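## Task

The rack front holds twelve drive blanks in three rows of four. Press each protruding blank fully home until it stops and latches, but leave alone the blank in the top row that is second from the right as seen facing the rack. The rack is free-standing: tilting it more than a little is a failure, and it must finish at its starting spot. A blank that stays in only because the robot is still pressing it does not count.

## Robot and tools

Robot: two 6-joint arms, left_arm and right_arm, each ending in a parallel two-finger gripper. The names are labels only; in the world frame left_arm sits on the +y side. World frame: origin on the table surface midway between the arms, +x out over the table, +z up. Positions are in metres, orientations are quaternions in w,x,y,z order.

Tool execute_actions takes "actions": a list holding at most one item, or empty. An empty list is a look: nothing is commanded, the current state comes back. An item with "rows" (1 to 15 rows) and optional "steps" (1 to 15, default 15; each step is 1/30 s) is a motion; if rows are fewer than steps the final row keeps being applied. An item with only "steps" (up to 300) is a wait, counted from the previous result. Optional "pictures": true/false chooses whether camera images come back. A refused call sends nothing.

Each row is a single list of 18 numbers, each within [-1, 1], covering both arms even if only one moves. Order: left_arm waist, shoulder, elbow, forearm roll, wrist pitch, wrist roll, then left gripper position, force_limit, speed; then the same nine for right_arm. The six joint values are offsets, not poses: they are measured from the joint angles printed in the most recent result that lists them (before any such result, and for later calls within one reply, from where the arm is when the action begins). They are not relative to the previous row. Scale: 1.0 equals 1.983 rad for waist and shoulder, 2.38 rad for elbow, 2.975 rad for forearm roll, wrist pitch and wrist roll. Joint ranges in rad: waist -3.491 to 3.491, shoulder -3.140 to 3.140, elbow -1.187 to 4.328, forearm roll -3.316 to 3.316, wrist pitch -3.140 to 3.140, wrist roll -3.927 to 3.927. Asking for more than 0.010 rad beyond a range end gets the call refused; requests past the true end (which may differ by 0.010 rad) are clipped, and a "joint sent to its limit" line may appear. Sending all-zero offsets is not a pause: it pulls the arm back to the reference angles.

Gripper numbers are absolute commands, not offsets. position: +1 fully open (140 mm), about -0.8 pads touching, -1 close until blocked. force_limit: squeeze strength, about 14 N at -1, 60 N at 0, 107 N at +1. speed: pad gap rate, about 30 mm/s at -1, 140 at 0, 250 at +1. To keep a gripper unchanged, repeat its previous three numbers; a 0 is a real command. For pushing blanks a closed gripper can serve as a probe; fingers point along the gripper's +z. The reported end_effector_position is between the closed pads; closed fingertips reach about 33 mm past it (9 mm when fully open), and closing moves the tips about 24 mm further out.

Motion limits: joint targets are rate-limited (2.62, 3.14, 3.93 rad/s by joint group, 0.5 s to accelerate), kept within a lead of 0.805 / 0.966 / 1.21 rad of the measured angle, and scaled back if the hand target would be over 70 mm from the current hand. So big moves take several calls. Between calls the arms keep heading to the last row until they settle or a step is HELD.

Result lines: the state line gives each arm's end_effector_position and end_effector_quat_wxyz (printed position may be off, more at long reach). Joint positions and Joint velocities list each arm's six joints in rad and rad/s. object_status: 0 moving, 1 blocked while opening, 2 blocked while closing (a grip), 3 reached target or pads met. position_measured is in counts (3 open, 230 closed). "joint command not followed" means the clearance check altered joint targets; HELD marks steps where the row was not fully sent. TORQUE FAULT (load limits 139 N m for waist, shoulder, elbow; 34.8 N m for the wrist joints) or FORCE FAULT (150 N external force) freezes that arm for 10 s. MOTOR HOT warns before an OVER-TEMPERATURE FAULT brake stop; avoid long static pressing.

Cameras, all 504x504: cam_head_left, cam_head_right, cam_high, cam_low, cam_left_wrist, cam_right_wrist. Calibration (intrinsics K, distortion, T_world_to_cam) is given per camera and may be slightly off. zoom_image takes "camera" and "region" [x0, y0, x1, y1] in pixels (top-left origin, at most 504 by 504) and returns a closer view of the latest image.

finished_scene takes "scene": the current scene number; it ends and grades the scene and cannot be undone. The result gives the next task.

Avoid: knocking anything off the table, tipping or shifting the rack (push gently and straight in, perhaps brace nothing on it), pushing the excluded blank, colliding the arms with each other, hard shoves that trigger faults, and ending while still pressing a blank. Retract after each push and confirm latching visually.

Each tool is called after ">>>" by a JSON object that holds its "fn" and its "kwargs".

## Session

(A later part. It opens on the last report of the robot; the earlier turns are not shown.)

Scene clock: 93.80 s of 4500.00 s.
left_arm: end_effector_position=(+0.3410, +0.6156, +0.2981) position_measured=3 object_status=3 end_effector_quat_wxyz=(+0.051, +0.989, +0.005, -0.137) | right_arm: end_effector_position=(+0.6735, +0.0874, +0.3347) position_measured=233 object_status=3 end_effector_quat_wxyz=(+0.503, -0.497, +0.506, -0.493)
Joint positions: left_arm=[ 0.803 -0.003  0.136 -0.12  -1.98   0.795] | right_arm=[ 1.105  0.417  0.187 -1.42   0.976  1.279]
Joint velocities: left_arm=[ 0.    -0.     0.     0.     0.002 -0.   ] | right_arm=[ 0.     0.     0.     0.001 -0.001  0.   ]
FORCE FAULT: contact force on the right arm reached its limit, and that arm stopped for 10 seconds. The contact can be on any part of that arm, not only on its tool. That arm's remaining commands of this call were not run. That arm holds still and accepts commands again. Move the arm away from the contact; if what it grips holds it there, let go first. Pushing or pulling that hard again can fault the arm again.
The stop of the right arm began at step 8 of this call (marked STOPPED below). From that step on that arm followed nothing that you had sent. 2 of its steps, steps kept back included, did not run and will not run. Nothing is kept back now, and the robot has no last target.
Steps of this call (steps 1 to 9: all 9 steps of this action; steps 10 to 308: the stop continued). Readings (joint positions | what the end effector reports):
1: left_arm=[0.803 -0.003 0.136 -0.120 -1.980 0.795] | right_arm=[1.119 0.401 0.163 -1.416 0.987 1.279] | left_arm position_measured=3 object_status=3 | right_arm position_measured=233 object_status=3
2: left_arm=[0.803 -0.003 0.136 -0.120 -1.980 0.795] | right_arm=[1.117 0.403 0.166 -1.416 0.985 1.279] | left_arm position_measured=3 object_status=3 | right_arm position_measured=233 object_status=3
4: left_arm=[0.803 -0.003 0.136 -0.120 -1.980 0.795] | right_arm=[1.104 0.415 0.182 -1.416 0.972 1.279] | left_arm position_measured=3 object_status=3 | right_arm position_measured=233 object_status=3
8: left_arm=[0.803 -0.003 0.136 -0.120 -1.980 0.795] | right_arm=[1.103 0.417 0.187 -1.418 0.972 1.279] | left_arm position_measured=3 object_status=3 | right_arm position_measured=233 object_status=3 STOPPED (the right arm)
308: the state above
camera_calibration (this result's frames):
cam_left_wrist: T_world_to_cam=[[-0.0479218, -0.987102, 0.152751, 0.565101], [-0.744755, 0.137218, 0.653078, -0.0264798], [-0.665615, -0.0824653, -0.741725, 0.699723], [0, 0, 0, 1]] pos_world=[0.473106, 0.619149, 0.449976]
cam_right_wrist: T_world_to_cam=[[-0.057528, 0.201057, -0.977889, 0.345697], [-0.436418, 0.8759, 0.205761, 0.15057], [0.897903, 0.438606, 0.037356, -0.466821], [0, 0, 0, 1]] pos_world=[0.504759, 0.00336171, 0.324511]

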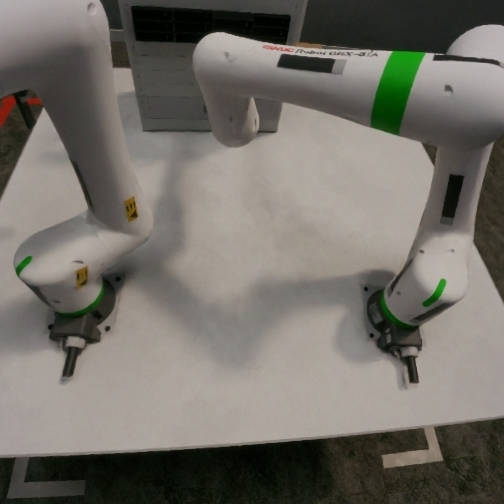

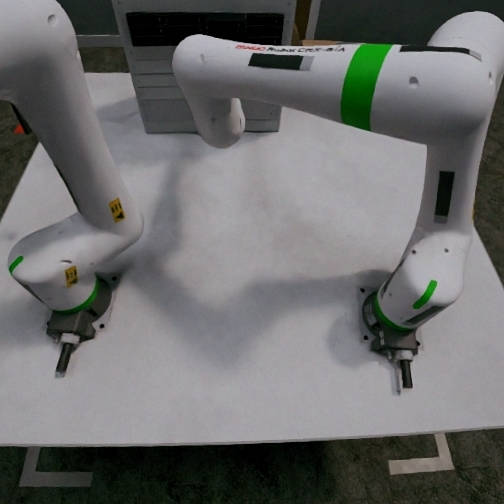

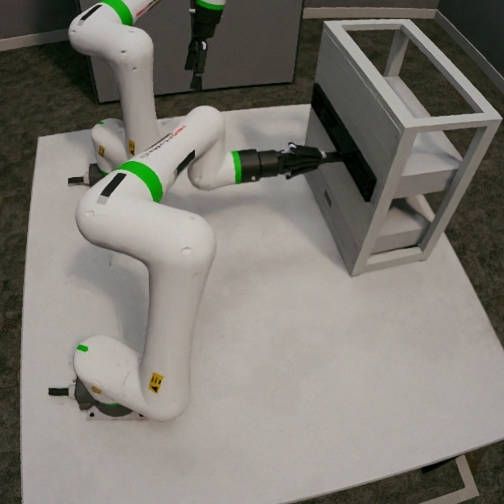

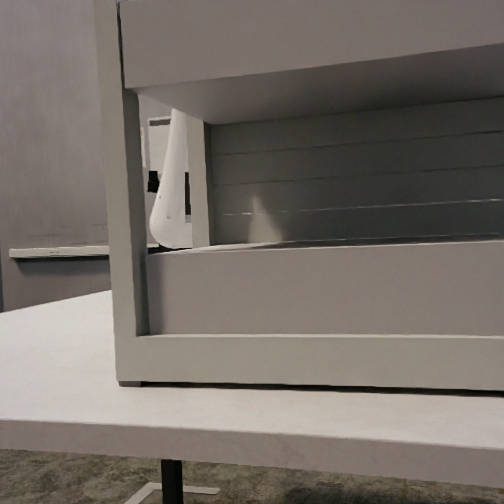

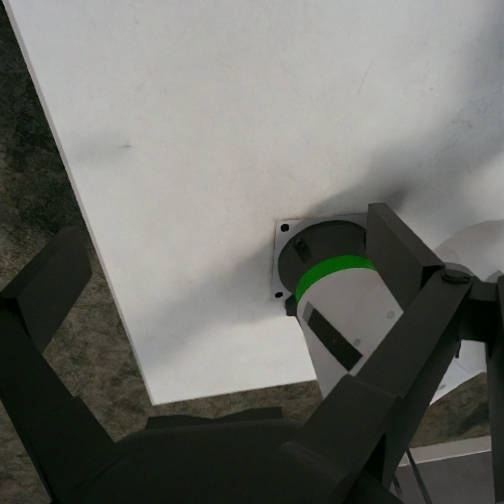

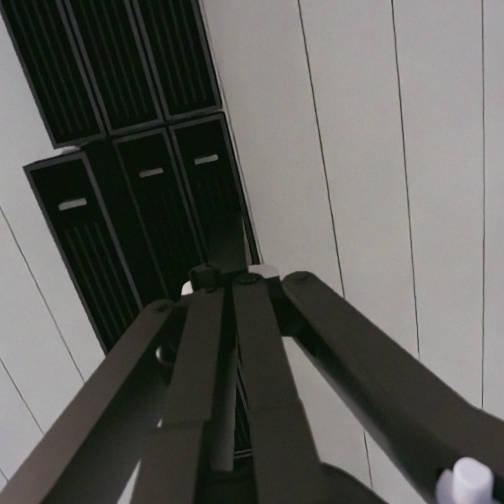

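I overshot the stop and faulted the arm; the rack looks unmoved. Retracting to check.

>>> {"fn": "execute_actions", "kwargs": {"actions": [{"rows":[[0,0,0,0,0,0,1,0,0,0.05,-0.046,-0.052,0,0.033,0,-1,0,0]]}], "pictures": false}}

>>> {"fn": "execute_actions", "kwargs": {"actions": [{"rows":[[0,0,0,0,0,0,1,0,0,0.05,-0.046,-0.052,0,0.033,0,1,0,1]]}]}}

>>> {"fn": "zoom_image", "kwargs": {"camera": "cam_high", "region": [280,70,420,210]}}

>>> {"fn": "zoom_image", "kwargs": {"camera": "cam_right_wrist", "region": [60,0,360,400]}}

Scene clock: 101.47 s of 4500.00 s.
left_arm: end_effector_position=(+0.3410, +0.6156, +0.2981) position_measured=3 object_status=3 end_effector_quat_wxyz=(+0.051, +0.989, +0.005, -0.137) | right_arm: end_effector_position=(+0.6073, +0.0832, +0.3394) position_measured=233 object_status=3 end_effector_quat_wxyz=(+0.500, -0.503, +0.495, -0.502)
Joint positions: left_arm=[ 0.803 -0.003  0.136 -0.12  -1.98   0.795] | right_arm=[ 1.205  0.325  0.063 -1.42   1.074  1.279]
Joint velocities: left_arm=[-0.     0.    -0.001  0.002 -0.    -0.   ] | right_arm=[ 0.001 -0.001 -0.001  0.001  0.001  0.   ]
Steps of this call (steps 1 to 90: nothing new was sent; then 4.17 s passed at rest; steps 91 to 105: all 15 steps of this action). Readings (joint positions | what the end effector reports):
91: left_arm=[0.803 -0.003 0.136 -0.120 -1.980 0.795] | right_arm=[1.105 0.417 0.187 -1.420 0.976 1.279] | left_arm position_measured=3 object_status=3 | right_arm position_measured=233 object_status=3
92: left_arm=[0.803 -0.003 0.136 -0.120 -1.980 0.795] | right_arm=[1.107 0.415 0.185 -1.420 0.977 1.279] | left_arm position_measured=3 object_status=3 | right_arm position_measured=233 object_status=3
94: left_arm=[0.803 -0.003 0.136 -0.120 -1.980 0.795] | right_arm=[1.128 0.396 0.160 -1.420 0.998 1.279] | left_arm position_measured=3 object_status=3 | right_arm position_measured=233 object_status=3
98: left_arm=[0.803 -0.003 0.136 -0.120 -1.980 0.795] | right_arm=[1.196 0.333 0.074 -1.420 1.065 1.279] | left_arm position_measured=3 object_status=3 | right_arm position_measured=233 object_status=3
105: the state above

Scene clock: 101.97 s of 4500.00 s.
left_arm: end_effector_position=(+0.3410, +0.6156, +0.2981) position_measured=3 object_status=3 end_effector_quat_wxyz=(+0.051, +0.989, +0.005, -0.137) | right_arm: end_effector_position=(+0.5450, +0.0696, +0.3430) position_measured=63 object_status=0 end_effector_quat_wxyz=(+0.499, -0.507, +0.483, -0.511)
Joint positions: left_arm=[ 0.803 -0.003  0.136 -0.12  -1.98   0.795] | right_arm=[ 1.304  0.234 -0.06  -1.42   1.172  1.279]
Joint velocities: left_arm=[-0.001 -0.001 -0.    -0.     0.001 -0.   ] | right_arm=[ 0.002 -0.001 -0.001  0.    -0.     0.   ]
Steps of this call (steps 1 to 15: all 15 steps of this action). Readings (joint positions | what the end effector reports):
1: left_arm=[0.803 -0.003 0.136 -0.120 -1.980 0.795] | right_arm=[1.205 0.325 0.063 -1.420 1.074 1.279] | left_arm position_measured=3 object_status=3 | right_arm position_measured=233 object_status=0
2: left_arm=[0.803 -0.003 0.136 -0.120 -1.980 0.795] | right_arm=[1.207 0.323 0.061 -1.420 1.076 1.279] | left_arm position_measured=3 object_status=3 | right_arm position_measured=233 object_status=0
4: left_arm=[0.803 -0.003 0.136 -0.120 -1.980 0.795] | right_arm=[1.227 0.305 0.036 -1.420 1.096 1.279] | left_arm position_measured=3 object_status=3 | right_arm position_measured=211 object_status=0
8: left_arm=[0.803 -0.003 0.136 -0.120 -1.980 0.795] | right_arm=[1.295 0.242 -0.050 -1.420 1.164 1.279] | left_arm position_measured=3 object_status=3 | right_arm position_measured=157 object_status=0
15: the state above
camera_calibration (this result's frames):
cam_left_wrist: T_world_to_cam=[[-0.0479216, -0.987102, 0.152751, 0.565101], [-0.744755, 0.137218, 0.653078, -0.02648], [-0.665615, -0.0824655, -0.741725, 0.699723], [0, 0, 0, 1]] pos_world=[0.473106, 0.619149, 0.449976]
cam_right_wrist: T_world_to_cam=[[-0.0332937, 0.146169, -0.988699, 0.34439], [-0.450514, 0.88085, 0.145395, 0.136407], [0.892148, 0.450264, 0.0365244, -0.341313], [0, 0, 0, 1]] pos_world=[0.377421, -0.0168117, 0.333131]

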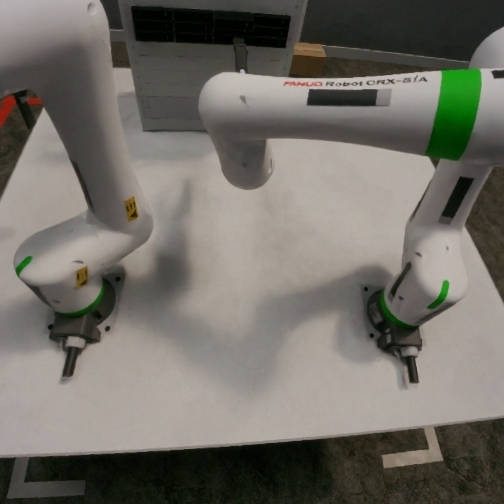

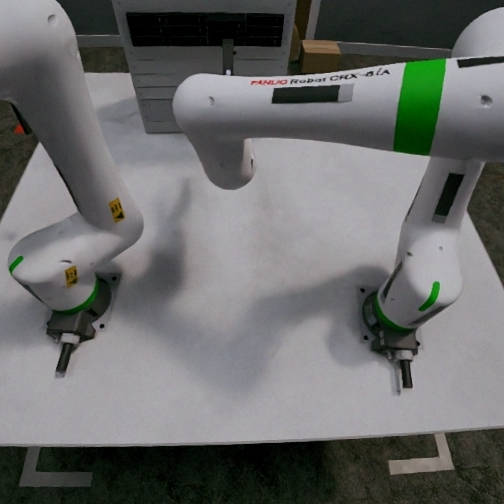

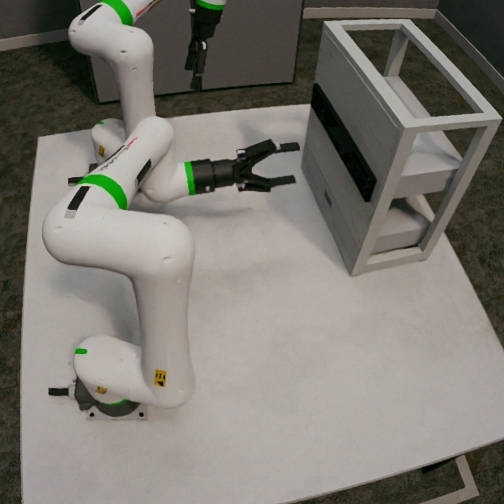

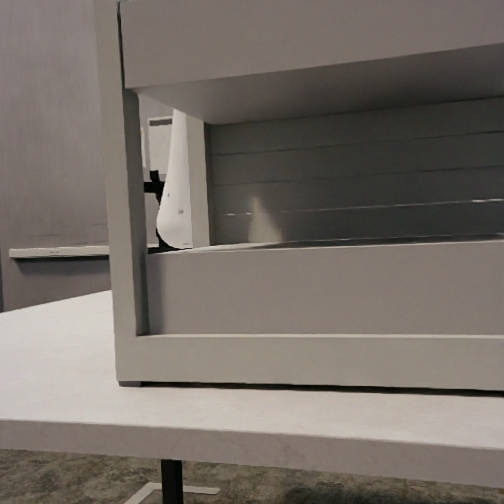

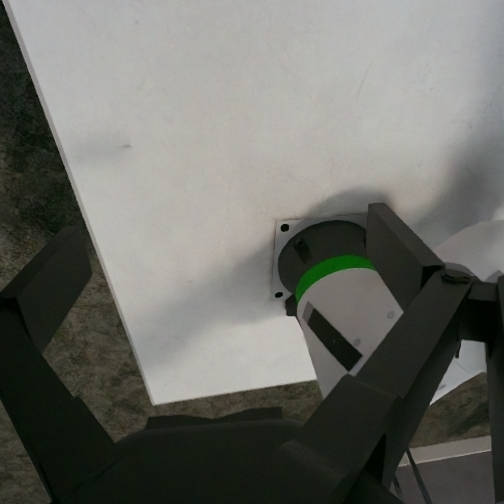

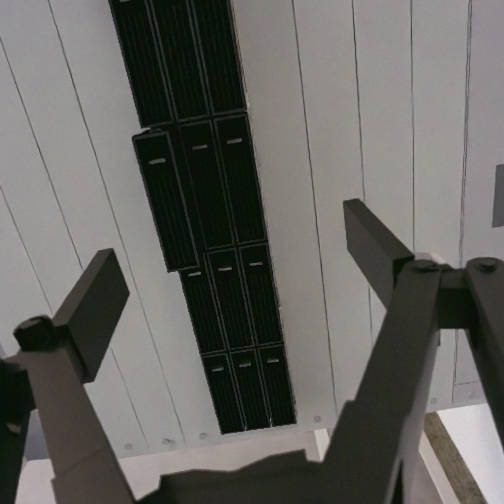

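Region (280, 70, 420, 210) of cam_high's 504x504 image, scaled by 3.600, with more detail than that image has.

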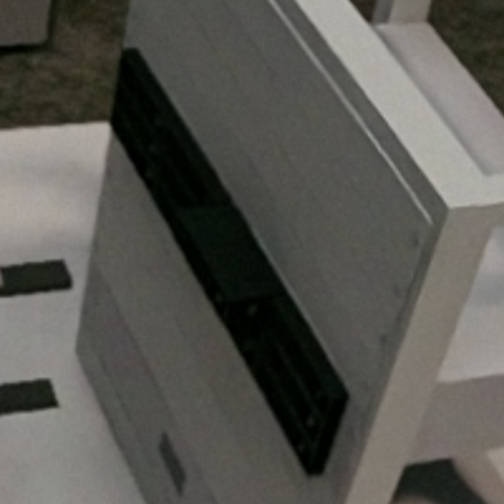

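Region (60, 0, 360, 400) of cam_right_wrist's 504x504 image, scaled by 1.260, with more detail than that image has; it fills the left 378 columns of this view, and the rest is white.

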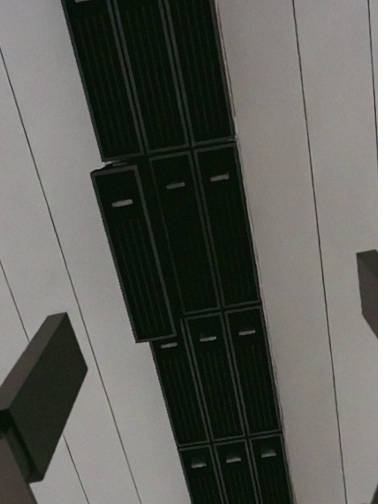

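>>> {"fn": "finished_scene", "kwargs": {"scene": 2}}

The scene is finished: the task was done.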